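# Unpack heat sink and slip sheet onto their pads

## Task

Lift the finned metal heat sink and the slip sheet beneath it out of the crate. Set the heat sink upright on the small pad with its fins pointing up, and lay the sheet flat on the large pad; each must lie entirely within the outline of its own pad. The heat sink is too wide for grip50. When finished, release everything, return every tool you used to the stand slot it came from, and move the arm well away from the tools. A tool still locked on the arm counts as part of the arm.

## Robot and tools

ROBOT. One seven-joint arm (Flexiv Rizon 4) with a tool changer at its wrist. It starts with no tool. Three tools hang in a stand: grip50 (two-finger gripper, 50 mm stroke), grip85 (two-finger gripper, 85 mm stroke) and cup (suction). Two head cameras, cam_head_left and cam_head_right, each 504x504.

FRAMES. Scene frame: origin on the table top straight below the arm base, +z up, +y to the left when looking along +x. The state line reports end_effector_position (m) and end_effector_quat_wxyz of the changer face centre, plus velocities. This point is the face centre whether or not a tool is on. The face's own z axis points away from the arm. Tool points in mm along face x, y, z: grip50 grip point (0, -25, 180); grip85 grip point (0, 0, 173) when closed, 13 mm closer when fully open; cup rim centre (0, 0, 175). Both grippers close along face x.

THE ROW. Every motion argument is one row of 14 numbers, each in [-1, 1], in this order: dx, dy, dz, rx, ry, rz, lock, grip50_position, grip50_force_limit, grip50_speed, grip85_position, grip85_force_limit, grip85_speed, cup_suction. The first six are an offset, not a pose: a displacement of the changer face from its measured pose at the start of the action (or of the move), expressed in the face's own axes. Scale: 1.0 = 0.6 m for dx, dy, dz and 180 degrees for the rotation vector rx, ry, rz. lock: positive locks, negative unlocks, 0 keeps the last command; each takes about 1 s. Gripper positions: grip50 +1 is 50 mm open, pads meet near -0.65; grip85 +1 is 85 mm open, pads meet near -0.8; -1 on either means close until blocked. force_limit: -1 is about 20 N, +1 about 185 N (grip50) or 235 N (grip85). speed: -1 about 20 mm/s, +1 about 150 mm/s. cup_suction above 0.01 is on, otherwise off with venting; it persists between actions. Tool fields only act while tool_id names that tool and it is ready.

TOOLS (functions).
- execute_actions(actions): a list of actions; each action is a list of up to 15 rows, one per 1/30 s step, the final row repeated to fill 15 steps. Every row is an offset from the action's starting pose, not from the previous row. The commanded pose is clipped each step to 70 mm and 16 degrees from the measured pose, so long motions need several actions. An empty list just returns state and images. Results include step readings; HELD marks steps held back.
- move(target, speed, blocking): target is one row; its offset is taken from the pose in the latest result. Straight-line path, 0.5 to 10 s; speed in m/s, 0.002 to 0.5 (default 0.25), turning capped at twice that in rad/s. It does not avoid obstacles; faster moves and targets set deeper past contact hit harder. The result adds a move: line (done, off_target, moving, held, fault) plus limits (paced = clipped, held = some steps blocked) and distance to target. blocking=false returns after 0.5 s; then use wait or stop before new motion.
- wait(seconds 0 to 10): runs the scene holding the last command.
- stop(): brakes a running move.
- zoom_image(camera, region [x0,y0,x1,y1] pixels, at most 504x504).
- read_manual(section): licence text only.
- finished_scene(scene): ends the current scene; give its number. Irreversible.

RESULT FIELDS. tool_id (grip50, grip85, cup, none); plate_near, locked, unlocked, in_stand, unlock_refused; grip*_object_status: 0 moving, 1 blocked while opening, 2 blocked while closing (a grip), 3 reached target or pads met (can also show for thin items); grip*_position_measured counts (about 3 = open; grip50 mm = (250 - counts) x 0.202; grip85: 78 = 60 mm, 130 = 40 mm, 180 = 20 mm, 230 = closed); cup_suction_measured (1 = strong vacuum, near 0 = no seal), cup_part_present. 'Hand target' is the pose the controller now drives toward. 'pose unreachable' means the clearance check altered the command.

TOOL HANDLING. To take a tool, align the face to its plate within about 1 mm and 1 degree, with face -y pointing to the fork's open side; when plate_near = 1 send lock +1 and wait for locked = 1. The tool then initialises (readings n/a); a gripper cycles closed then fully open. Raise it 10 to 30 mm (about 20), slide at least 110 mm along face -y out of the fork, then lift. To return it, reverse that path; when in_stand = 1, keep still, send lock -1, wait for unlocked = 1, then leave. Unlocking elsewhere is refused. Fork arms sit 40 to 70 mm either side along face x, front ends 45 mm toward the open side, tops 18 mm below the plate face; slots are 180 mm apart.

GRIPPING. Send position -1 and keep it; confirm status 2. The cup needs its full rim on a smooth flat area away from edges; it pulls the part up to about 12 mm closer. Release by setting down, suction off, rising 15 mm. Use grip85 or cup for the heat sink.

AVOID. Contact torque at a joint's load limit (waist, shoulder 107; upper arm roll, elbow 55.6; forearm roll, wrist pitch, wrist roll 33.9 N m, held weight included) or 200 N external force triggers a 10 s stop. Long loaded holds heat motors (warning at 65 °C, brakes at 80 °C). Never let anything fall off the table; avoid drops, slams and hard pushes. Loose objects may be nudged occasionally. Joint ranges: see the URDF.

Each tool is called after ">>>" by a JSON object that holds its "name" and its "arguments", one argument or row to a line.

## Session

>>> {"name": "execute_actions", "arguments": {
  "actions": []
}}

Scene clock: 0.00 s.
end_effector_position=(+0.4411, +0.0072, +0.3020) locked=0 unlocked=1 plate_near=0 in_stand=0 unlock_refused=0 tool_id=none grip50_position_measured=n/a grip50_object_status=n/a grip85_position_measured=n/a grip85_object_status=n/a cup_suction_measured=n/a cup_part_present=n/a end_effector_quat_wxyz=(+0.002, +1.000, +0.008, -0.003) end_effector_velocity=(-0.000, +0.000, -0.000) end_effector_angular_velocity=(-0.001, -0.000, +0.001)
Joint positions: [ 0.212 -0.112  0.049  2.364 -0.01   0.904  0.266]
Joint velocities: [-0.     0.     0.     0.    -0.001  0.    -0.   ]
Joint torques (N m, as the joint torque sensors report them, + toward a larger angle): no reading
Hand target: +0.441, +0.007, +0.302; +0.002, +1.000, +0.008, -0.003

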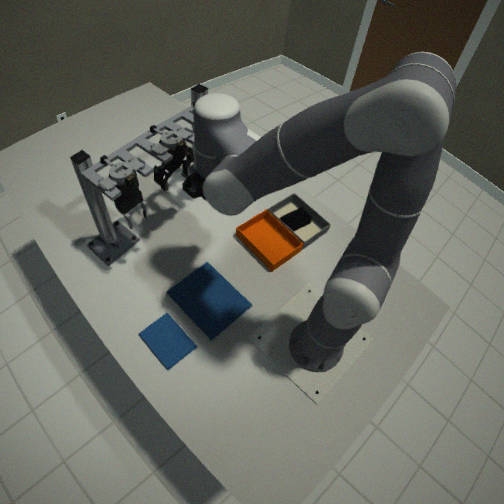

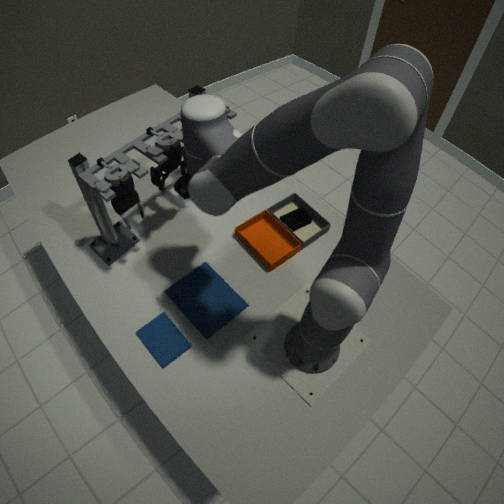

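>>> {"name": "zoom_image", "arguments": {
  "camera": "cam_head_left",
  "region": [60, 80, 260, 280]
}}

>>> {"name": "move", "arguments": {
  "target": [-0.2,0.5,0.3,0,0,0,0,0,0,0,0,0,0,0]
}}

Region (60, 80, 260, 280) of cam_head_left's 504x504 image, scaled by 2.520, with more detail than that image has.

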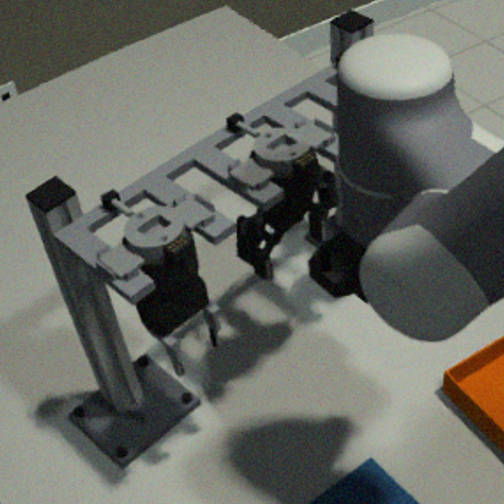

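Scene clock: 2.30 s.
end_effector_position=(+0.3239, -0.2952, +0.1233) locked=0 unlocked=1 plate_near=0 in_stand=0 unlock_refused=0 tool_id=none grip50_position_measured=n/a grip50_object_status=n/a grip85_position_measured=n/a grip85_object_status=n/a cup_suction_measured=n/a cup_part_present=n/a end_effector_quat_wxyz=(+0.002, +1.000, +0.008, -0.003) end_effector_velocity=(+0.001, -0.001, -0.000) end_effector_angular_velocity=(+0.001, -0.002, +0.001)
Joint positions: [-0.435 -0.656 -0.027  2.366  0.135  1.45  -0.593]
Joint velocities: [-0.004 -0.002  0.003 -0.003 -0.    -0.    -0.003]
Joint torques (N m, as the joint torque sensors report them, + toward a larger angle): [-0.71 40.13  0.82 -8.3  -0.98  4.47 -0.18]
Hand target: +0.324, -0.295, +0.123; +0.002, +1.000, +0.008, -0.003
Off the commanded pose: 0.001 m, 0 deg.
move: done

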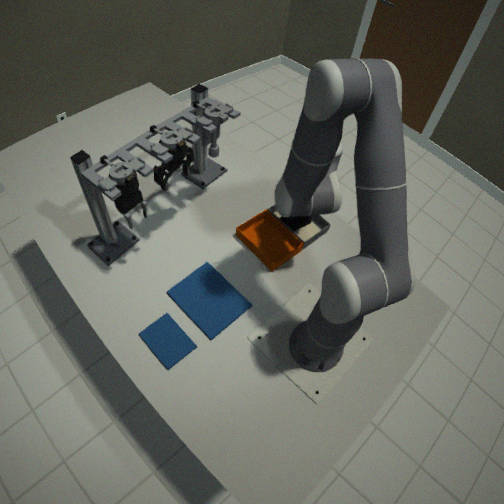

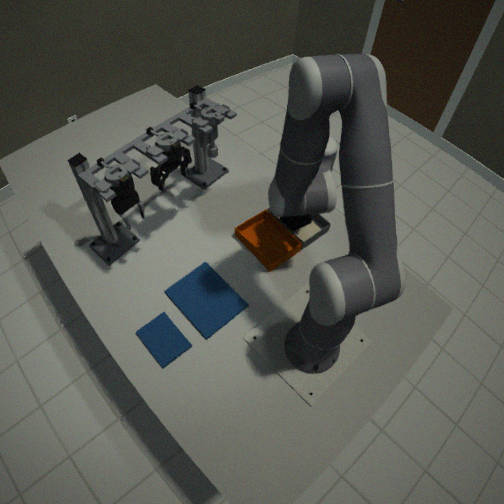

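>>> {"name": "move", "arguments": {
  "target": [0.3,-0.49,-0.3,0,0,-0.5,0,0,0,0,0,0,0,0]
}}

>>> {"name": "zoom_image", "arguments": {
  "camera": "cam_head_left",
  "region": [60, 60, 260, 260]
}}

>>> {"name": "zoom_image", "arguments": {
  "camera": "cam_head_right",
  "region": [60, 60, 260, 260]
}}

Scene clock: 6.23 s.
end_effector_position=(+0.5013, +0.0017, +0.3016) locked=0 unlocked=1 plate_near=0 in_stand=0 unlock_refused=0 tool_id=none grip50_position_measured=n/a grip50_object_status=n/a grip85_position_measured=n/a grip85_object_status=n/a cup_suction_measured=n/a cup_part_present=n/a end_effector_quat_wxyz=(-0.000, +0.702, +0.712, -0.003) end_effector_velocity=(+0.001, +0.001, +0.000) end_effector_angular_velocity=(+0.000, +0.001, +0.006)
Joint positions: [-0.12  -0.283  0.336  2.168 -0.142  0.86  -1.261]
Joint velocities: [ 0.    -0.001  0.002 -0.003 -0.    -0.003 -0.004]
Joint torques (N m, as the joint torque sensors report them, + toward a larger angle): [  0.51  36.65   4.58 -22.83  -2.81   3.94  -0.32]
Hand target: +0.501, +0.002, +0.302; -0.001, +0.702, +0.712, -0.003
Off the commanded pose: 0.001 m, 0 deg.
move: done

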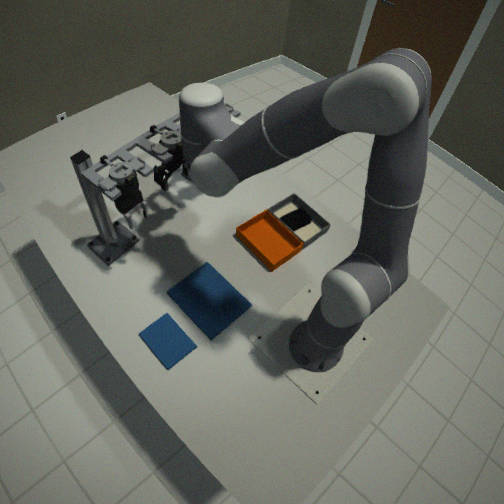

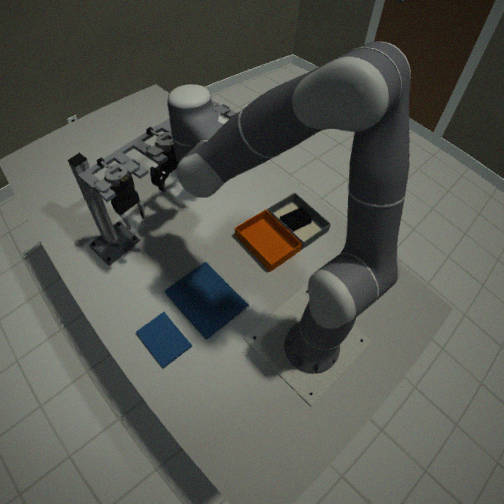

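Region (60, 60, 260, 260) of cam_head_left's 504x504 image, scaled by 2.520, with more detail than that image has.

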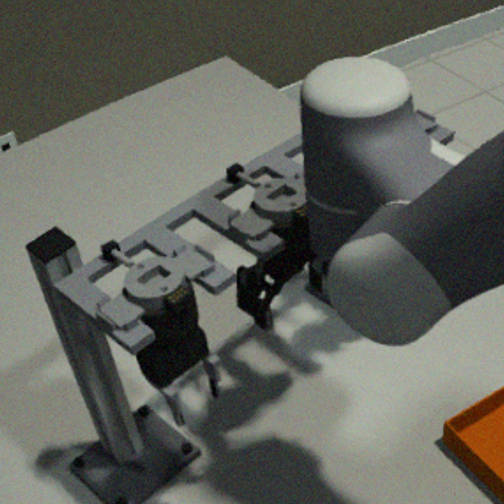

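Region (60, 60, 260, 260) of cam_head_right's 504x504 image, scaled by 2.520, with more detail than that image has.

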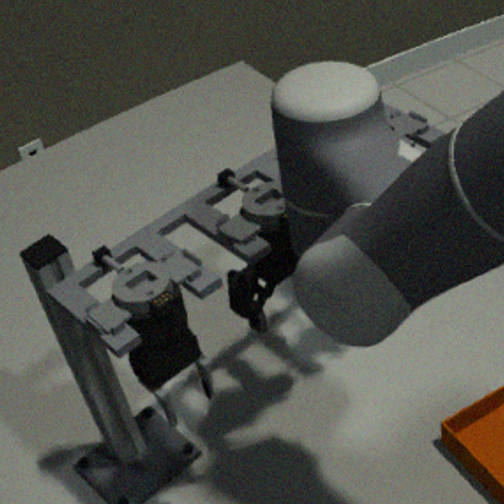

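>>> {"name": "move", "arguments": {
  "target": [-0.08,0.25,-0.05,0,0,0,0,0,0,0,0,0,0,0]
}}

>>> {"name": "zoom_image", "arguments": {
  "camera": "cam_head_left",
  "region": [60, 20, 260, 220]
}}

>>> {"name": "zoom_image", "arguments": {
  "camera": "cam_head_right",
  "region": [60, 20, 260, 220]
}}

Scene clock: 16.90 s.
end_effector_position=(+0.5351, -0.0097, +0.3083) locked=0 unlocked=1 plate_near=0 in_stand=0 unlock_refused=0 tool_id=none grip50_position_measured=n/a grip50_object_status=n/a grip85_position_measured=n/a grip85_object_status=n/a cup_suction_measured=n/a cup_part_present=n/a end_effector_quat_wxyz=(-0.000, +0.702, +0.712, -0.004) end_effector_velocity=(+0.000, +0.000, +0.000) end_effector_angular_velocity=(-0.000, +0.000, +0.000)
Joint positions: [-0.126 -0.335  0.314  2.067 -0.149  0.809 -1.291]
Joint velocities: [ 0.  0. -0. -0. -0. -0.  0.]
Joint torques (N m, as the joint torque sensors report them, + toward a larger angle): [  0.92  44.17   4.53 -28.83  -4.45   6.54   0.8 ]
Hand target: +0.536, -0.009, +0.309; +0.001, +0.702, +0.712, -0.003
Off the commanded pose: 0.124 m, 0 deg.
FORCE FAULT: contact force on the arm reached its limit, and the arm stopped for 10 seconds. The contact can be on any part of the arm, not only on its tool. That time counts as 20 of the actions that you can send in this scene. The arm's remaining commands of this call were not run. The arm holds still and accepts commands again. Move the arm away from the contact; if what it grips holds it there, let go first. Pushing or pulling that hard again can fault the arm again.
move: fault

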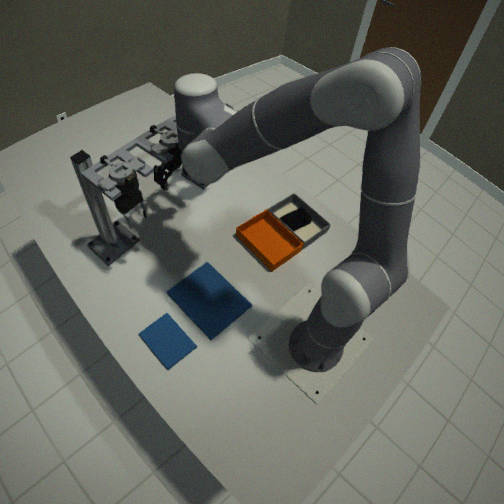

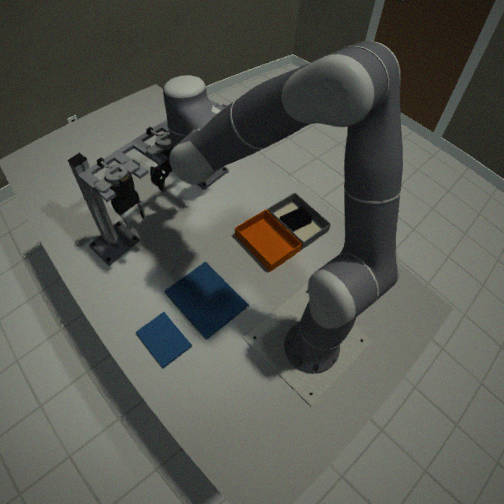

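Region (60, 20, 260, 220) of cam_head_left's 504x504 image, scaled by 2.520, with more detail than that image has.

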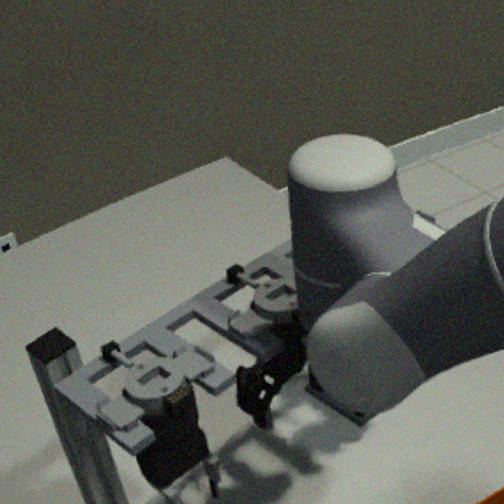

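Region (60, 20, 260, 220) of cam_head_right's 504x504 image, scaled by 2.520, with more detail than that image has.

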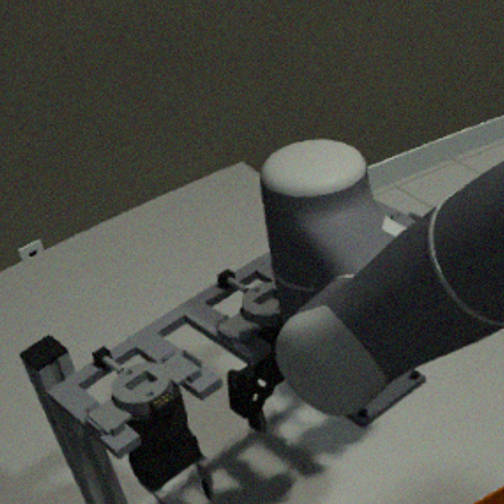

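>>> {"name": "move", "arguments": {
  "target": [0,-0.08,0,0,0,0,0,0,0,0,0,0,0,0],
  "speed": 0.05
}}

>>> {"name": "move", "arguments": {
  "target": [0,0,-0.3,0,0,0,0,0,0,0,0,0,0,0]
}}

>>> {"name": "move", "arguments": {
  "target": [0.05,0.245,0,0,0,0,0,0,0,0,0,0,0,0],
  "speed": 0.1
}}

>>> {"name": "zoom_image", "arguments": {
  "camera": "cam_head_left",
  "region": [60, 20, 260, 220]
}}

>>> {"name": "zoom_image", "arguments": {
  "camera": "cam_head_right",
  "region": [60, 20, 260, 220]
}}

Scene clock: 18.43 s.
end_effector_position=(+0.4872, -0.0103, +0.3086) locked=0 unlocked=1 plate_near=0 in_stand=0 unlock_refused=0 tool_id=none grip50_position_measured=n/a grip50_object_status=n/a grip85_position_measured=n/a grip85_object_status=n/a cup_suction_measured=n/a cup_part_present=n/a end_effector_quat_wxyz=(-0.000, +0.702, +0.712, -0.004) end_effector_velocity=(-0.001, -0.000, +0.000) end_effector_angular_velocity=(-0.001, -0.000, +0.001)
Joint positions: [-0.142 -0.24   0.338  2.198 -0.121  0.849 -1.293]
Joint velocities: [-0.     0.003  0.     0.004  0.     0.001 -0.   ]
Joint torques (N m, as the joint torque sensors report them, + toward a larger angle): [ -1.45  36.52   3.93 -22.69  -2.98   4.94  -0.18]
Hand target: +0.487, -0.010, +0.309; -0.000, +0.702, +0.712, -0.004
Off the commanded pose: 0.000 m, 0 deg.
move: done

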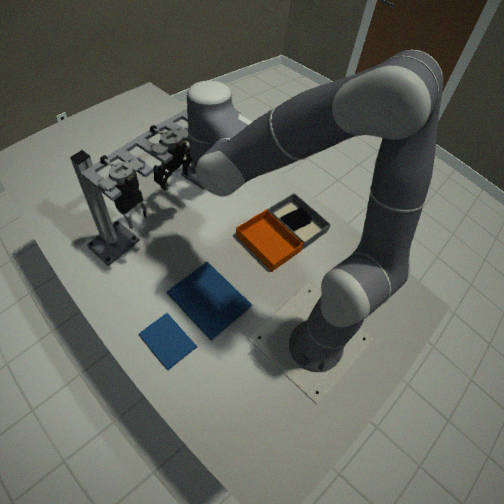

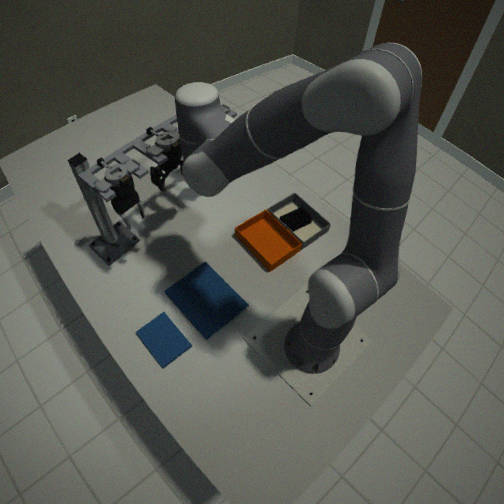

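Scene clock: 19.60 s.
end_effector_position=(+0.4886, -0.0095, +0.4887) locked=0 unlocked=1 plate_near=0 in_stand=0 unlock_refused=0 tool_id=none grip50_position_measured=n/a grip50_object_status=n/a grip85_position_measured=n/a grip85_object_status=n/a cup_suction_measured=n/a cup_part_present=n/a end_effector_quat_wxyz=(+0.000, +0.703, +0.712, -0.004) end_effector_velocity=(+0.000, -0.000, +0.002) end_effector_angular_velocity=(-0.000, +0.002, +0.000)
Joint positions: [-0.164  0.008  0.354  1.914  0.001  0.334 -1.382]
Joint velocities: [-0.    -0.     0.    -0.005 -0.    -0.007 -0.001]
Joint torques (N m, as the joint torque sensors report them, + toward a larger angle): [ -0.95  31.69  -0.99 -29.84  -4.29   3.92  -0.15]
Hand target: +0.489, -0.010, +0.489; -0.000, +0.703, +0.712, -0.004
Off the commanded pose: 0.000 m, 0 deg.
move: done

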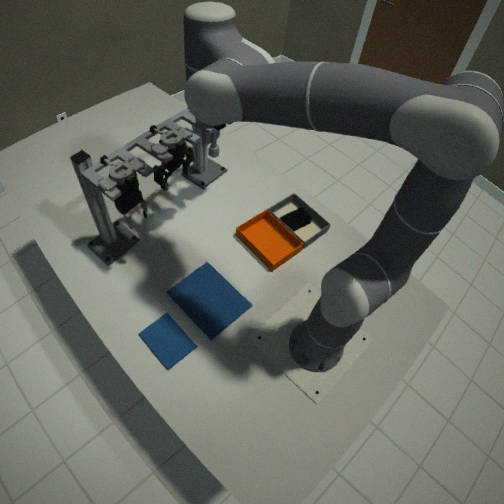

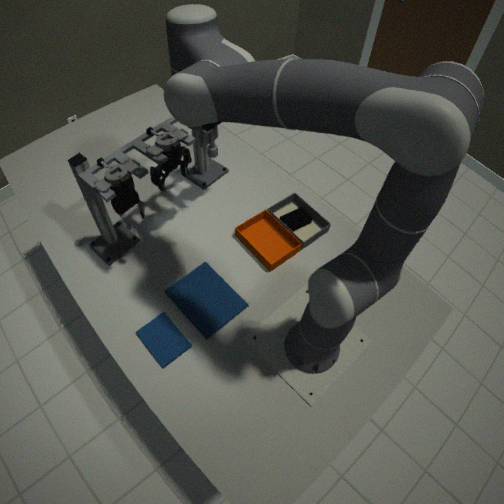

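Scene clock: 21.50 s.
end_effector_position=(+0.6352, +0.0221, +0.4873) locked=0 unlocked=1 plate_near=0 in_stand=0 unlock_refused=0 tool_id=none grip50_position_measured=n/a grip50_object_status=n/a grip85_position_measured=n/a grip85_object_status=n/a cup_suction_measured=n/a cup_part_present=n/a end_effector_quat_wxyz=(+0.000, +0.703, +0.712, -0.004) end_effector_velocity=(+0.001, -0.000, +0.000) end_effector_angular_velocity=(-0.001, -0.000, -0.001)
Joint positions: [-0.059 -0.349  0.315  1.51  -0.112  0.27  -1.303]
Joint velocities: [ 0.    -0.003 -0.    -0.004 -0.002 -0.001  0.   ]
Joint torques (N m, as the joint torque sensors report them, + toward a larger angle): [  0.6   47.56   2.92 -30.4   -4.92   3.72   0.73]
Hand target: +0.635, +0.022, +0.487; +0.000, +0.703, +0.711, -0.004
Off the commanded pose: 0.000 m, 0 deg.
move: done

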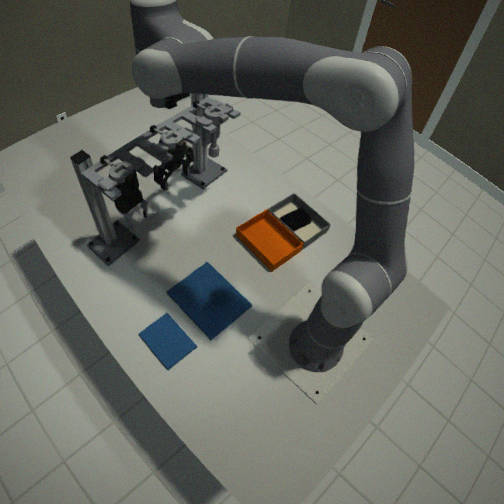

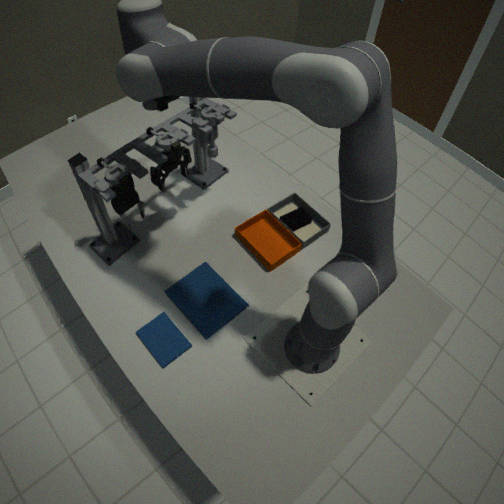

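Region (60, 20, 260, 220) of cam_head_left's 504x504 image, scaled by 2.520, with more detail than that image has.

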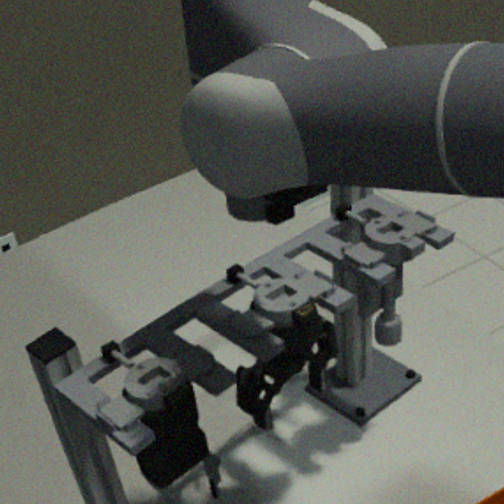

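Region (60, 20, 260, 220) of cam_head_right's 504x504 image, scaled by 2.520, with more detail than that image has.

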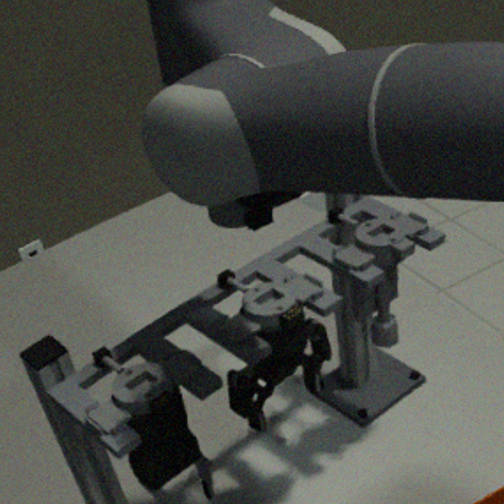

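Descend to 0.40.

>>> {"name": "move", "arguments": {
  "target": [0,0,0.145,0,0,0,0,0,0,0,0,0,0,0],
  "speed": 0.04
}}

>>> {"name": "zoom_image", "arguments": {
  "camera": "cam_head_left",
  "region": [100, 60, 240, 200]
}}

>>> {"name": "zoom_image", "arguments": {
  "camera": "cam_head_right",
  "region": [100, 60, 240, 200]
}}

Scene clock: 24.20 s.
end_effector_position=(+0.6345, +0.0218, +0.4004) locked=0 unlocked=1 plate_near=0 in_stand=0 unlock_refused=0 tool_id=none grip50_position_measured=n/a grip50_object_status=n/a grip85_position_measured=n/a grip85_object_status=n/a cup_suction_measured=n/a cup_part_present=n/a end_effector_quat_wxyz=(-0.000, +0.702, +0.712, -0.004) end_effector_velocity=(+0.000, -0.000, -0.001) end_effector_angular_velocity=(-0.000, -0.000, -0.000)
Joint positions: [-0.057 -0.416  0.304  1.657 -0.138  0.48  -1.285]
Joint velocities: [-0.001 -0.001  0.     0.001 -0.001  0.002  0.001]
Joint torques (N m, as the joint torque sensors report them, + toward a larger angle): [  0.5   49.4    3.58 -28.12  -4.44   4.92   0.77]
Hand target: +0.635, +0.022, +0.400; -0.000, +0.703, +0.712, -0.004
Off the commanded pose: 0.000 m, 0 deg.
move: done

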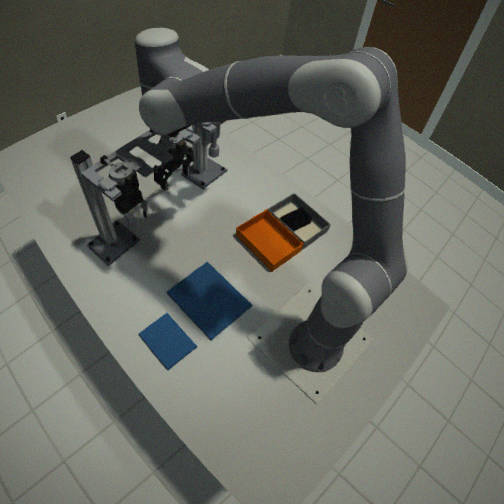

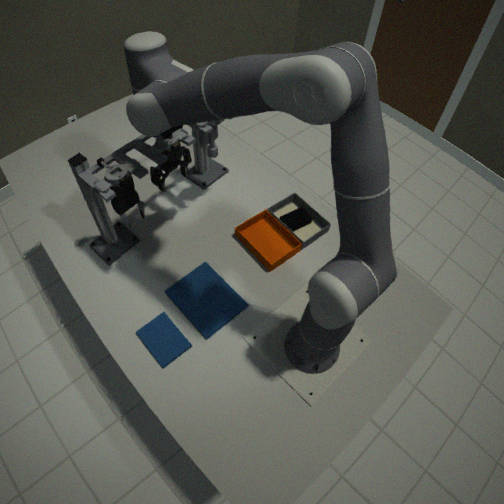

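Region (100, 60, 240, 200) of cam_head_left's 504x504 image, scaled by 3.600, with more detail than that image has.

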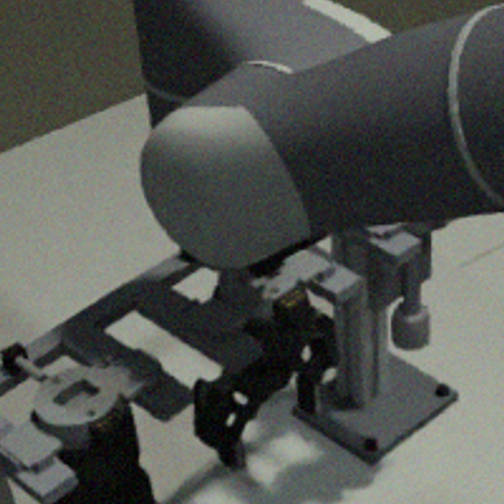

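Region (100, 60, 240, 200) of cam_head_right's 504x504 image, scaled by 3.600, with more detail than that image has.

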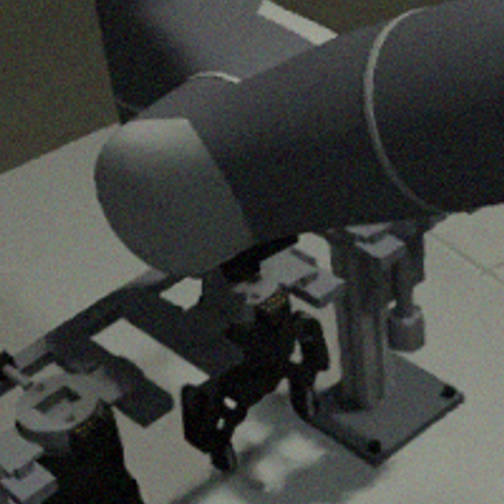

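>>> {"name": "execute_actions", "arguments": {
  "actions": [
    [[0,0,0.008,0,0,0,0,0,0,0,0,0,0,0]],
    [[0,0,0.008,0,0,0,0,0,0,0,0,0,0,0]],
    [[0,0,0.008,0,0,0,0,0,0,0,0,0,0,0]],
    [[0,0,0.008,0,0,0,0,0,0,0,0,0,0,0]],
    [[0,0,0.008,0,0,0,0,0,0,0,0,0,0,0]],
    [[0,0,0.008,0,0,0,0,0,0,0,0,0,0,0]],
    [[0,0,0.008,0,0,0,0,0,0,0,0,0,0,0]],
    [[0,0,0.008,0,0,0,0,0,0,0,0,0,0,0]],
    [[0,0,0.008,0,0,0,0,0,0,0,0,0,0,0]],
    [[0,0,0.008,0,0,0,0,0,0,0,0,0,0,0]]
  ]
}}

Scene clock: 29.53 s.
end_effector_position=(+0.6400, +0.0228, +0.3707) locked=0 unlocked=1 plate_near=0 in_stand=0 unlock_refused=0 tool_id=none grip50_position_measured=n/a grip50_object_status=n/a grip85_position_measured=n/a grip85_object_status=n/a cup_suction_measured=n/a cup_part_present=n/a end_effector_quat_wxyz=(+0.012, +0.700, +0.714, +0.009) end_effector_velocity=(+0.000, +0.000, +0.000) end_effector_angular_velocity=(+0.001, -0.001, -0.000)
Joint positions: [-0.055 -0.452  0.298  1.704 -0.166  0.596 -1.273]
Joint velocities: [-0.001 -0.     0.001 -0.     0.     0.001  0.   ]
Joint torques (N m, as the joint torque sensors report them, + toward a larger angle): [ -1.21  22.61   3.74 -12.32  -1.36   2.28   0.96]
Hand target: +0.638, +0.023, +0.366; +0.009, +0.701, +0.713, +0.005
Off the commanded pose: 0.005 m, 1 deg.
Step readings (end_effector_position; steps 1 to 15: 1st action; 16 to 30: 2nd action; 31 to 45: 3rd action; 46 to 60: 4th action; 61 to 75: 5th action; 76 to 90: 6th action; 91 to 105: 7th action; 106 to 120: 8th action; 121 to 135: 9th action; 136 to 150: 10th action):
0: (+0.6345, +0.0218, +0.4003)
1: (+0.6345, +0.0218, +0.4000)
2: (+0.6346, +0.0218, +0.3990)
4: (+0.6343, +0.0218, +0.3965)
8: (+0.6344, +0.0218, +0.3958)
15: (+0.6344, +0.0218, +0.3957)
16: (+0.6344, +0.0218, +0.3954)
17: (+0.6345, +0.0218, +0.3943)
19: (+0.6343, +0.0218, +0.3918)
23: (+0.6343, +0.0217, +0.3911)
30: (+0.6343, +0.0218, +0.3909)
31: (+0.6343, +0.0218, +0.3907)
32: (+0.6345, +0.0218, +0.3896)
34: (+0.6342, +0.0217, +0.3871)
38: (+0.6342, +0.0217, +0.3864)
45: (+0.6342, +0.0217, +0.3862)
46: (+0.6342, +0.0217, +0.3859)
47: (+0.6344, +0.0218, +0.3849)
49: (+0.6341, +0.0217, +0.3824)
53: (+0.6341, +0.0217, +0.3816)
60: (+0.6341, +0.0217, +0.3815)
61: (+0.6341, +0.0217, +0.3812)
62: (+0.6343, +0.0218, +0.3801)
64: (+0.6340, +0.0217, +0.3776)
68: (+0.6340, +0.0217, +0.3769)
75: (+0.6340, +0.0217, +0.3767)
76: (+0.6340, +0.0217, +0.3765)
77: (+0.6342, +0.0218, +0.3754)
79: (+0.6339, +0.0217, +0.3729)
83: (+0.6339, +0.0217, +0.3722)
90: (+0.6339, +0.0217, +0.3720)
91: (+0.6339, +0.0217, +0.3717)
92: (+0.6342, +0.0218, +0.3710)
94: (+0.6349, +0.0219, +0.3709)
98: (+0.6351, +0.0220, +0.3708)
105: (+0.6351, +0.0220, +0.3708)
106: (+0.6351, +0.0220, +0.3707)
107: (+0.6357, +0.0221, +0.3706)
109: (+0.6363, +0.0222, +0.3706)
113: (+0.6366, +0.0222, +0.3706)
120: (+0.6367, +0.0222, +0.3706)
121: (+0.6367, +0.0222, +0.3706)
122: (+0.6373, +0.0223, +0.3706)
124: (+0.6379, +0.0225, +0.3706)
128: (+0.6382, +0.0225, +0.3706)
135: (+0.6383, +0.0225, +0.3706)
136: (+0.6384, +0.0225, +0.3706)
137: (+0.6389, +0.0226, +0.3707)
139: (+0.6396, +0.0227, +0.3707)
143: (+0.6399, +0.0228, +0.3707)
150: end_effector_position above

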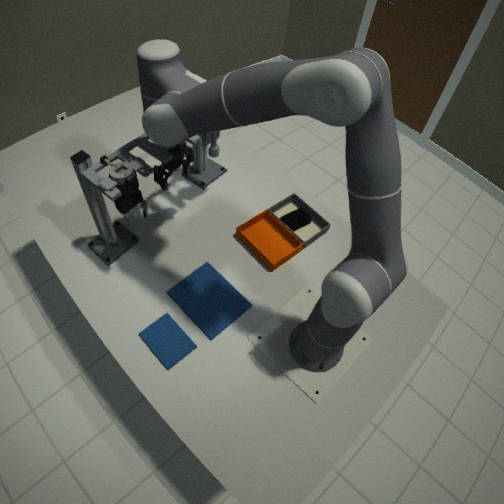

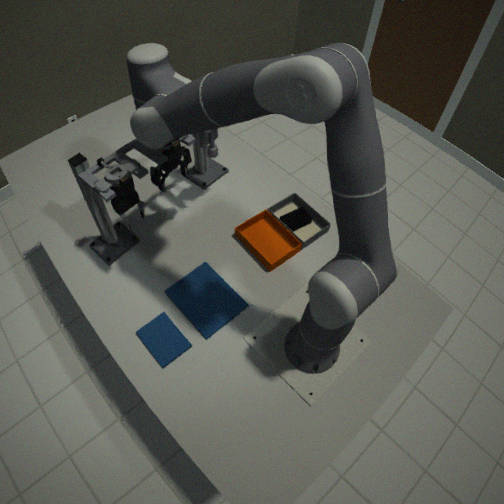

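>>> {"name": "move", "arguments": {
  "target": [0,0,-0.08,0,0,0,0,0,0,0,0,0,0,0],
  "speed": 0.1
}}

>>> {"name": "move", "arguments": {
  "target": [0.14,-0.22,0,0.0085,-0.0064,0.5063,0,0,0,0,0,0,0,0]
}}

Scene clock: 30.87 s.
end_effector_position=(+0.6387, +0.0229, +0.4186) locked=0 unlocked=1 plate_near=0 in_stand=0 unlock_refused=0 tool_id=none grip50_position_measured=n/a grip50_object_status=n/a grip85_position_measured=n/a grip85_object_status=n/a cup_suction_measured=n/a cup_part_present=n/a end_effector_quat_wxyz=(+0.012, +0.700, +0.714, +0.009) end_effector_velocity=(-0.000, +0.000, +0.001) end_effector_angular_velocity=(+0.001, +0.001, -0.000)
Joint positions: [-0.061 -0.399  0.31   1.644 -0.145  0.484 -1.287]
Joint velocities: [ 0.     0.001 -0.    -0.002  0.002 -0.004 -0.001]
Joint torques (N m, as the joint torque sensors report them, + toward a larger angle): [ -1.5   49.5    5.72 -29.39  -3.94   4.06  -0.18]
Hand target: +0.639, +0.023, +0.419; +0.012, +0.700, +0.714, +0.009
Off the commanded pose: 0.000 m, 0 deg.
move: done

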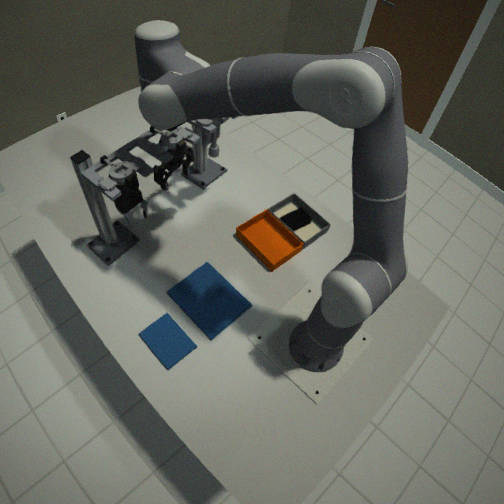

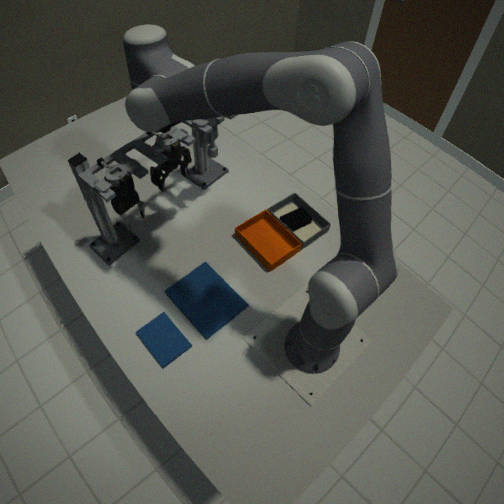

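Scene clock: 34.47 s.
end_effector_position=(+0.5054, +0.1047, +0.4144) locked=0 unlocked=1 plate_near=0 in_stand=0 unlock_refused=0 tool_id=none grip50_position_measured=n/a grip50_object_status=n/a grip85_position_measured=n/a grip85_object_status=n/a cup_suction_measured=n/a cup_part_present=n/a end_effector_quat_wxyz=(+0.001, +1.000, -0.000, -0.000) end_effector_velocity=(-0.000, +0.000, +0.000) end_effector_angular_velocity=(-0.001, -0.000, -0.006)
Joint positions: [ 0.13  -0.119  0.288  1.992 -0.039  0.54   0.449]
Joint velocities: [ 0.     0.001  0.     0.001 -0.001  0.     0.007]
Joint torques (N m, as the joint torque sensors report them, + toward a larger angle): [  1.13  36.56   2.59 -27.77  -4.34   5.01   0.61]
Hand target: +0.505, +0.105, +0.414; +0.001, +1.000, -0.000, +0.000
Off the commanded pose: 0.000 m, 0 deg.
move: done

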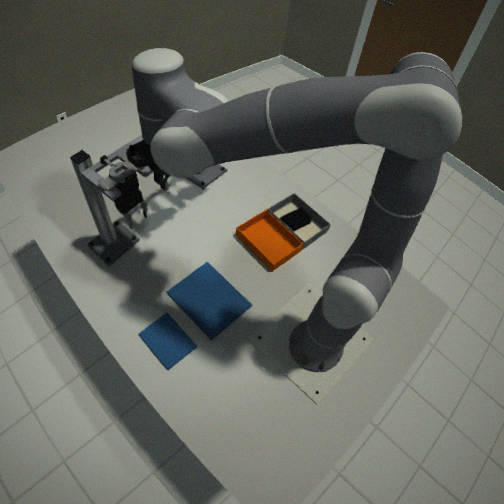

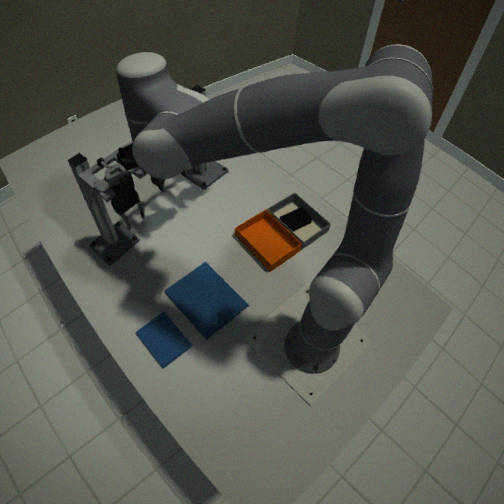

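>>> {"name": "move", "arguments": {
  "target": [0.05,0,0.132,0,0,0,0,0,0,0,0,0,0,0],
  "speed": 0.1
}}

>>> {"name": "execute_actions", "arguments": {
  "actions": [
    [[0.006,0,0,0,0,0,0,0,0,0,0,0,0,0]],
    [[0.006,0,0,0,0,0,0,0,0,0,0,0,0,0]],
    [[0.006,0,0,0,0,0,0,0,0,0,0,0,0,0]],
    [[0.006,0,0,0,0,0,0,0,0,0,0,0,0,0]],
    [[0.006,0,0,0,0,0,0,0,0,0,0,0,0,0]],
    [[0.006,0,0,0,0,0,0,0,0,0,0,0,0,0]],
    [[0.006,0,0,0,0,0,0,0,0,0,0,0,0,0]],
    [[0.006,0,0,0,0,0,0,0,0,0,0,0,0,0]],
    [[0.006,0,0,0,0,0,0,0,0,0,0,0,0,0]],
    [[0.006,0,0,0,0,0,0,0,0,0,0,0,0,0]]
  ]
}}

Scene clock: 35.97 s.
end_effector_position=(+0.5351, +0.1046, +0.3351) locked=0 unlocked=1 plate_near=0 in_stand=0 unlock_refused=0 tool_id=none grip50_position_measured=n/a grip50_object_status=n/a grip85_position_measured=n/a grip85_object_status=n/a cup_suction_measured=n/a cup_part_present=n/a end_effector_quat_wxyz=(+0.000, +1.000, +0.000, -0.000) end_effector_velocity=(+0.001, +0.000, -0.001) end_effector_angular_velocity=(+0.000, -0.001, -0.000)
Joint positions: [ 0.142 -0.296  0.257  2.019 -0.099  0.737  0.467]
Joint velocities: [-0.    -0.003 -0.    -0.001 -0.001  0.003  0.001]
Joint torques (N m, as the joint torque sensors report them, + toward a larger angle): [  0.56  40.67   1.75 -25.53  -3.83   5.12   0.9 ]
Hand target: +0.535, +0.105, +0.335; +0.000, +1.000, -0.000, -0.000
Off the commanded pose: 0.000 m, 0 deg.
move: done

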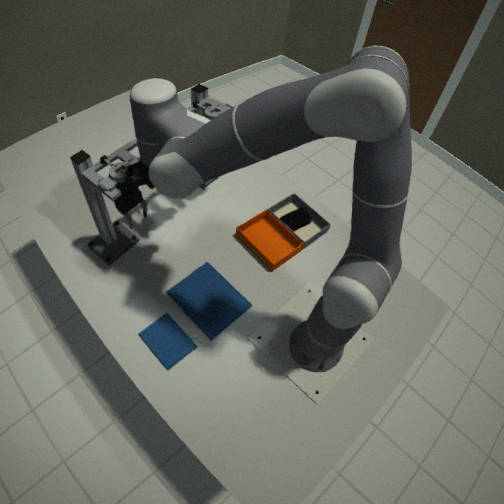

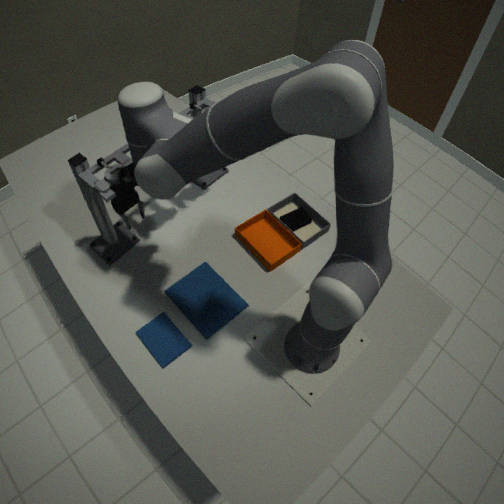

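Scene clock: 40.97 s.
end_effector_position=(+0.5480, +0.1053, +0.3229) locked=0 unlocked=1 plate_near=0 in_stand=0 unlock_refused=0 tool_id=none grip50_position_measured=n/a grip50_object_status=n/a grip85_position_measured=n/a grip85_object_status=n/a cup_suction_measured=n/a cup_part_present=n/a end_effector_quat_wxyz=(+0.005, +1.000, -0.000, -0.030) end_effector_velocity=(+0.000, -0.000, +0.000) end_effector_angular_velocity=(-0.000, +0.000, +0.000)
Joint positions: [ 0.146 -0.352  0.249  1.953 -0.089  0.668  0.453]
Joint velocities: [ 0.001 -0.    -0.001 -0.     0.    -0.    -0.   ]
Joint torques (N m, as the joint torque sensors report them, + toward a larger angle): [ -1.18  27.11  -7.07 -49.73  -8.98  14.41  -0.16]
Hand target: +0.552, +0.105, +0.325; +0.004, +1.000, -0.000, -0.025
Off the commanded pose: 0.004 m, 1 deg.
Step readings (end_effector_position; steps 1 to 15: 1st action; 16 to 30: 2nd action; 31 to 45: 3rd action; 46 to 60: 4th action; 61 to 75: 5th action; 76 to 90: 6th action; 91 to 105: 7th action; 106 to 120: 8th action; 121 to 135: 9th action; 136 to 150: 10th action):
0: (+0.5351, +0.1046, +0.3351)
1: (+0.5353, +0.1046, +0.3351)
2: (+0.5364, +0.1047, +0.3351)
4: (+0.5379, +0.1047, +0.3352)
8: (+0.5385, +0.1047, +0.3352)
15: (+0.5386, +0.1048, +0.3352)
16: (+0.5388, +0.1048, +0.3352)
17: (+0.5399, +0.1049, +0.3352)
19: (+0.5414, +0.1048, +0.3353)
23: (+0.5420, +0.1049, +0.3352)
30: (+0.5422, +0.1049, +0.3352)
31: (+0.5423, +0.1050, +0.3352)
32: (+0.5434, +0.1050, +0.3352)
34: (+0.5450, +0.1050, +0.3353)
38: (+0.5456, +0.1051, +0.3353)
45: (+0.5457, +0.1051, +0.3353)
46: (+0.5459, +0.1051, +0.3353)
47: (+0.5470, +0.1052, +0.3353)
49: (+0.5485, +0.1052, +0.3354)
53: (+0.5487, +0.1052, +0.3350)
60: (+0.5487, +0.1052, +0.3349)
61: (+0.5488, +0.1052, +0.3349)
62: (+0.5489, +0.1052, +0.3343)
64: (+0.5490, +0.1052, +0.3334)
68: (+0.5490, +0.1052, +0.3331)
75: (+0.5490, +0.1052, +0.3330)
76: (+0.5491, +0.1052, +0.3329)
77: (+0.5490, +0.1052, +0.3323)
79: (+0.5490, +0.1052, +0.3313)
83: (+0.5490, +0.1052, +0.3310)
90: (+0.5490, +0.1052, +0.3309)
91: (+0.5490, +0.1052, +0.3309)
92: (+0.5489, +0.1052, +0.3302)
94: (+0.5488, +0.1052, +0.3293)
98: (+0.5488, +0.1052, +0.3289)
105: (+0.5488, +0.1052, +0.3289)
106: (+0.5488, +0.1052, +0.3288)
107: (+0.5487, +0.1052, +0.3282)
109: (+0.5486, +0.1052, +0.3272)
113: (+0.5486, +0.1052, +0.3269)
120: (+0.5486, +0.1052, +0.3268)
121: (+0.5486, +0.1052, +0.3267)
122: (+0.5485, +0.1052, +0.3262)
124: (+0.5483, +0.1052, +0.3252)
128: (+0.5483, +0.1053, +0.3249)
135: (+0.5483, +0.1053, +0.3249)
136: (+0.5483, +0.1053, +0.3248)
137: (+0.5482, +0.1053, +0.3242)
139: (+0.5480, +0.1053, +0.3233)
143: (+0.5480, +0.1053, +0.3230)
150: end_effector_position above

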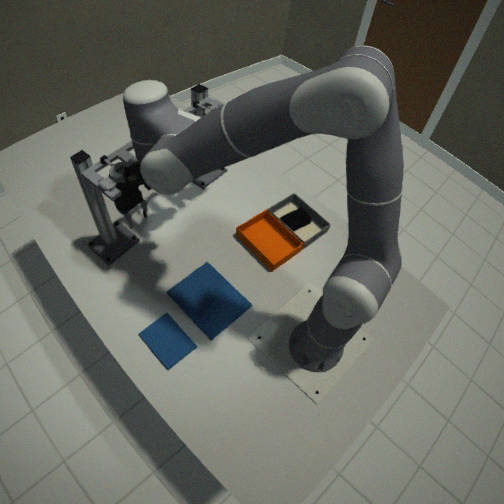

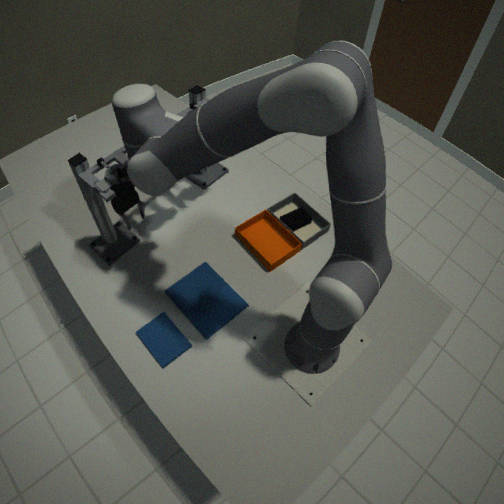

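>>> {"name": "move", "arguments": {
  "target": [-0.007,0,-0.02,0.0032,0.0191,0,0,0,0,0,0,0,0,0],
  "speed": 0.05
}}

Scene clock: 42.00 s.
end_effector_position=(+0.5445, +0.1053, +0.3350) locked=0 unlocked=1 plate_near=0 in_stand=0 unlock_refused=0 tool_id=none grip50_position_measured=n/a grip50_object_status=n/a grip85_position_measured=n/a grip85_object_status=n/a cup_suction_measured=n/a cup_part_present=n/a end_effector_quat_wxyz=(+0.000, +1.000, -0.000, -0.001) end_effector_velocity=(-0.001, +0.000, +0.001) end_effector_angular_velocity=(+0.001, -0.006, +0.001)
Joint positions: [ 0.146 -0.315  0.249  1.991 -0.1    0.728  0.463]
Joint velocities: [ 0.001  0.004 -0.     0.005 -0.001  0.006  0.001]
Joint torques (N m, as the joint torque sensors report them, + toward a larger angle): [  1.26  43.81   3.54 -25.28  -3.85   4.86   0.94]
Hand target: +0.545, +0.105, +0.335; +0.000, +1.000, -0.000, -0.000
Off the commanded pose: 0.000 m, 0 deg.
move: done

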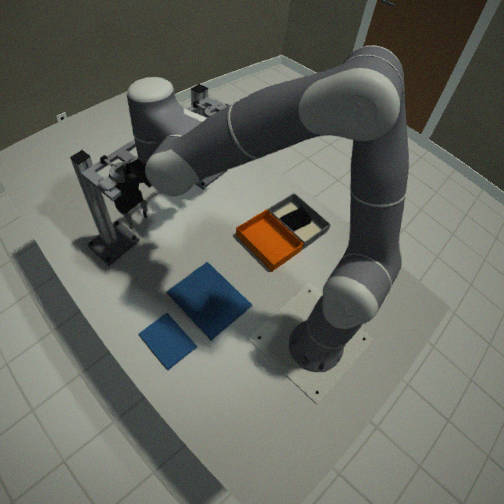

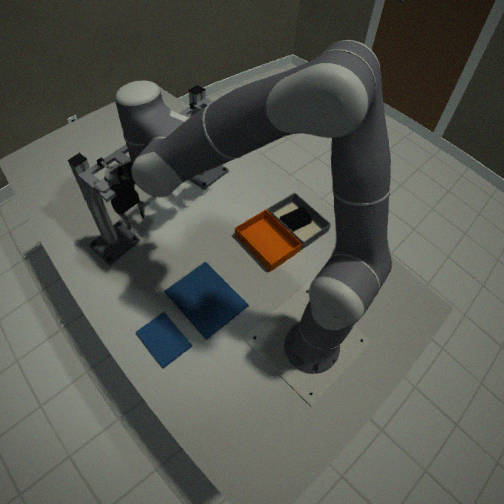

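>>> {"name": "execute_actions", "arguments": {
  "actions": [
    [[-0.009,0.01,0,0,0,0,0,0,0,0,0,0,0,0]],
    [[0.0225,0,0,0,0,0,0,0,0,0,0,0,0,0],[0.0225,0,0,0,0,0,0,0,0,0,0,0,0,0],[0.0225,0,0,0,0,0,0,0,0,0,0,0,0,0],[0.0225,0,0,0,0,0,0,0,0,0,0,0,0,0],[0.0225,0,0,0,0,0,0,0,0,0,0,0,0,0],[0.0225,0,0,0,0,0,0,0,0,0,0,0,0,0],[0.0225,0,0,0,0,0,0,0,0,0,0,0,0,0],[0.0225,0,0,0,0,0,0,0,0,0,0,0,0,0],[0,0,0,0,0,0,0,0,0,0,0,0,0,0]],
    [[0,0.01,0,0,0,0,0,0,0,0,0,0,0,0]],
    [[0.0225,0,0,0,0,0,0,0,0,0,0,0,0,0],[0.0225,0,0,0,0,0,0,0,0,0,0,0,0,0],[0.0225,0,0,0,0,0,0,0,0,0,0,0,0,0],[0.0225,0,0,0,0,0,0,0,0,0,0,0,0,0],[0.0225,0,0,0,0,0,0,0,0,0,0,0,0,0],[0.0225,0,0,0,0,0,0,0,0,0,0,0,0,0],[0.0225,0,0,0,0,0,0,0,0,0,0,0,0,0],[0.0225,0,0,0,0,0,0,0,0,0,0,0,0,0],[0,0,0,0,0,0,0,0,0,0,0,0,0,0]],
    [[0,0.01,0,0,0,0,0,0,0,0,0,0,0,0]],
    [[0.0225,0,0,0,0,0,0,0,0,0,0,0,0,0],[0.0225,0,0,0,0,0,0,0,0,0,0,0,0,0],[0.0225,0,0,0,0,0,0,0,0,0,0,0,0,0],[0.0225,0,0,0,0,0,0,0,0,0,0,0,0,0],[0.0225,0,0,0,0,0,0,0,0,0,0,0,0,0],[0.0225,0,0,0,0,0,0,0,0,0,0,0,0,0],[0.0225,0,0,0,0,0,0,0,0,0,0,0,0,0],[0.0225,0,0,0,0,0,0,0,0,0,0,0,0,0],[0,0,0,0,0,0,0,0,0,0,0,0,0,0]],
    [[0,0.01,0,0,0,0,0,0,0,0,0,0,0,0]],
    [[0.0225,0,0,0,0,0,0,0,0,0,0,0,0,0],[0.0225,0,0,0,0,0,0,0,0,0,0,0,0,0],[0.0225,0,0,0,0,0,0,0,0,0,0,0,0,0],[0.0225,0,0,0,0,0,0,0,0,0,0,0,0,0],[0.0225,0,0,0,0,0,0,0,0,0,0,0,0,0],[0.0225,0,0,0,0,0,0,0,0,0,0,0,0,0],[0.0225,0,0,0,0,0,0,0,0,0,0,0,0,0],[0.0225,0,0,0,0,0,0,0,0,0,0,0,0,0],[0,0,0,0,0,0,0,0,0,0,0,0,0,0]],
    [[0,0.01,0,0,0,0,0,0,0,0,0,0,0,0]],
    [[0.0225,0,0,0,0,0,0,0,0,0,0,0,0,0],[0.0225,0,0,0,0,0,0,0,0,0,0,0,0,0],[0.0225,0,0,0,0,0,0,0,0,0,0,0,0,0],[0.0225,0,0,0,0,0,0,0,0,0,0,0,0,0],[0.0225,0,0,0,0,0,0,0,0,0,0,0,0,0],[0.0225,0,0,0,0,0,0,0,0,0,0,0,0,0],[0.0225,0,0,0,0,0,0,0,0,0,0,0,0,0],[0.0225,0,0,0,0,0,0,0,0,0,0,0,0,0],[0,0,0,0,0,0,0,0,0,0,0,0,0,0]],
    [[0,0.01,0,0,0,0,0,0,0,0,0,0,0,0]],
    [[0.0225,0,0,0,0,0,0,0,0,0,0,0,0,0],[0.0225,0,0,0,0,0,0,0,0,0,0,0,0,0],[0.0225,0,0,0,0,0,0,0,0,0,0,0,0,0],[0.0225,0,0,0,0,0,0,0,0,0,0,0,0,0],[0.0225,0,0,0,0,0,0,0,0,0,0,0,0,0],[0.0225,0,0,0,0,0,0,0,0,0,0,0,0,0],[0.0225,0,0,0,0,0,0,0,0,0,0,0,0,0],[0.0225,0,0,0,0,0,0,0,0,0,0,0,0,0],[0,0,0,0,0,0,0,0,0,0,0,0,0,0]]
  ]
}}

Scene clock: 49.13 s.
end_effector_position=(+0.5437, +0.0699, +0.3344) locked=0 unlocked=1 plate_near=0 in_stand=0 unlock_refused=0 tool_id=none grip50_position_measured=n/a grip50_object_status=n/a grip85_position_measured=n/a grip85_object_status=n/a cup_suction_measured=n/a cup_part_present=n/a end_effector_quat_wxyz=(+0.002, +1.000, +0.001, -0.003) end_effector_velocity=(-0.009, -0.001, +0.002) end_effector_angular_velocity=(-0.001, -0.005, +0.000)
Joint positions: [ 0.099 -0.3    0.234  2.01  -0.092  0.729  0.395]
Joint velocities: [-0.     0.022  0.003  0.027  0.001  0.01   0.003]
Joint torques (N m, as the joint torque sensors report them, + toward a larger angle): [ -1.86  41.71   3.19 -25.79  -3.3    4.89   0.73]
Hand target: +0.543, +0.070, +0.334; +0.002, +1.000, +0.001, -0.002
Off the commanded pose: 0.001 m, 0 deg.
Step readings (end_effector_position; steps 1 to 15: 1st action; 16 to 30: 2nd action; 31 to 45: 3rd action; 46 to 60: 4th action; 61 to 75: 5th action; 76 to 90: 6th action; 91 to 105: 7th action; 106 to 120: 8th action; 121 to 135: 9th action; 136 to 150: 10th action; 151 to 165: 11th action; 166 to 180: 12th action):
0: (+0.5445, +0.1053, +0.3351)
1: (+0.5443, +0.1051, +0.3351)
2: (+0.5428, +0.1037, +0.3351)
4: (+0.5403, +0.1008, +0.3349)
8: (+0.5393, +0.0996, +0.3350)
15: (+0.5391, +0.0994, +0.3350)
16: (+0.5393, +0.0994, +0.3350)
17: (+0.5417, +0.0996, +0.3350)
19: (+0.5487, +0.0993, +0.3352)
23: (+0.5498, +0.0991, +0.3334)
30: (+0.5399, +0.0992, +0.3349)
31: (+0.5397, +0.0990, +0.3350)
32: (+0.5397, +0.0976, +0.3350)
34: (+0.5399, +0.0946, +0.3349)
38: (+0.5399, +0.0937, +0.3349)
45: (+0.5399, +0.0934, +0.3349)
46: (+0.5401, +0.0934, +0.3349)
47: (+0.5424, +0.0936, +0.3349)
49: (+0.5495, +0.0933, +0.3351)
53: (+0.5515, +0.0928, +0.3338)
60: (+0.5407, +0.0933, +0.3348)
61: (+0.5405, +0.0930, +0.3349)
62: (+0.5404, +0.0916, +0.3349)
64: (+0.5406, +0.0887, +0.3348)
68: (+0.5406, +0.0877, +0.3348)
75: (+0.5406, +0.0875, +0.3348)
76: (+0.5408, +0.0875, +0.3348)
77: (+0.5432, +0.0876, +0.3348)
79: (+0.5502, +0.0873, +0.3350)
83: (+0.5535, +0.0874, +0.3347)
90: (+0.5414, +0.0874, +0.3347)
91: (+0.5412, +0.0871, +0.3348)
92: (+0.5412, +0.0857, +0.3348)
94: (+0.5414, +0.0828, +0.3347)
98: (+0.5414, +0.0818, +0.3347)
105: (+0.5414, +0.0816, +0.3347)
106: (+0.5416, +0.0816, +0.3347)
107: (+0.5440, +0.0817, +0.3347)
109: (+0.5510, +0.0814, +0.3349)
113: (+0.5543, +0.0815, +0.3346)
120: (+0.5422, +0.0816, +0.3346)
121: (+0.5420, +0.0813, +0.3347)
122: (+0.5420, +0.0799, +0.3347)
124: (+0.5421, +0.0769, +0.3346)
128: (+0.5421, +0.0760, +0.3346)
135: (+0.5422, +0.0757, +0.3346)
136: (+0.5424, +0.0757, +0.3346)
137: (+0.5447, +0.0759, +0.3346)
139: (+0.5518, +0.0756, +0.3348)
143: (+0.5551, +0.0757, +0.3345)
150: (+0.5430, +0.0757, +0.3345)
151: (+0.5428, +0.0754, +0.3346)
152: (+0.5427, +0.0740, +0.3346)
154: (+0.5429, +0.0711, +0.3345)
158: (+0.5429, +0.0701, +0.3345)
165: (+0.5429, +0.0699, +0.3345)
166: (+0.5431, +0.0699, +0.3345)
167: (+0.5455, +0.0700, +0.3345)
169: (+0.5525, +0.0698, +0.3347)
173: (+0.5548, +0.0700, +0.3337)
180: end_effector_position above

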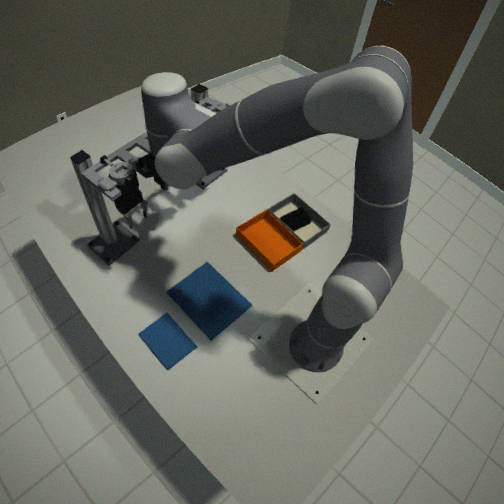

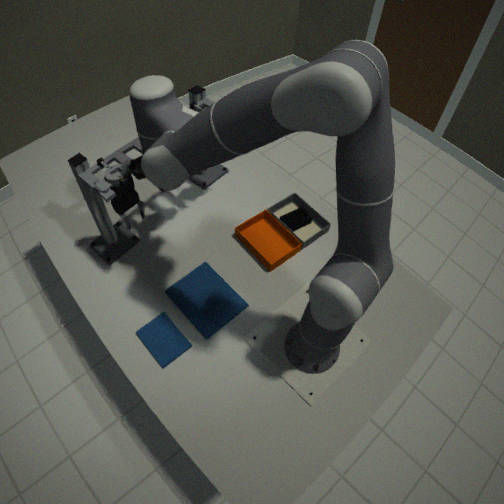

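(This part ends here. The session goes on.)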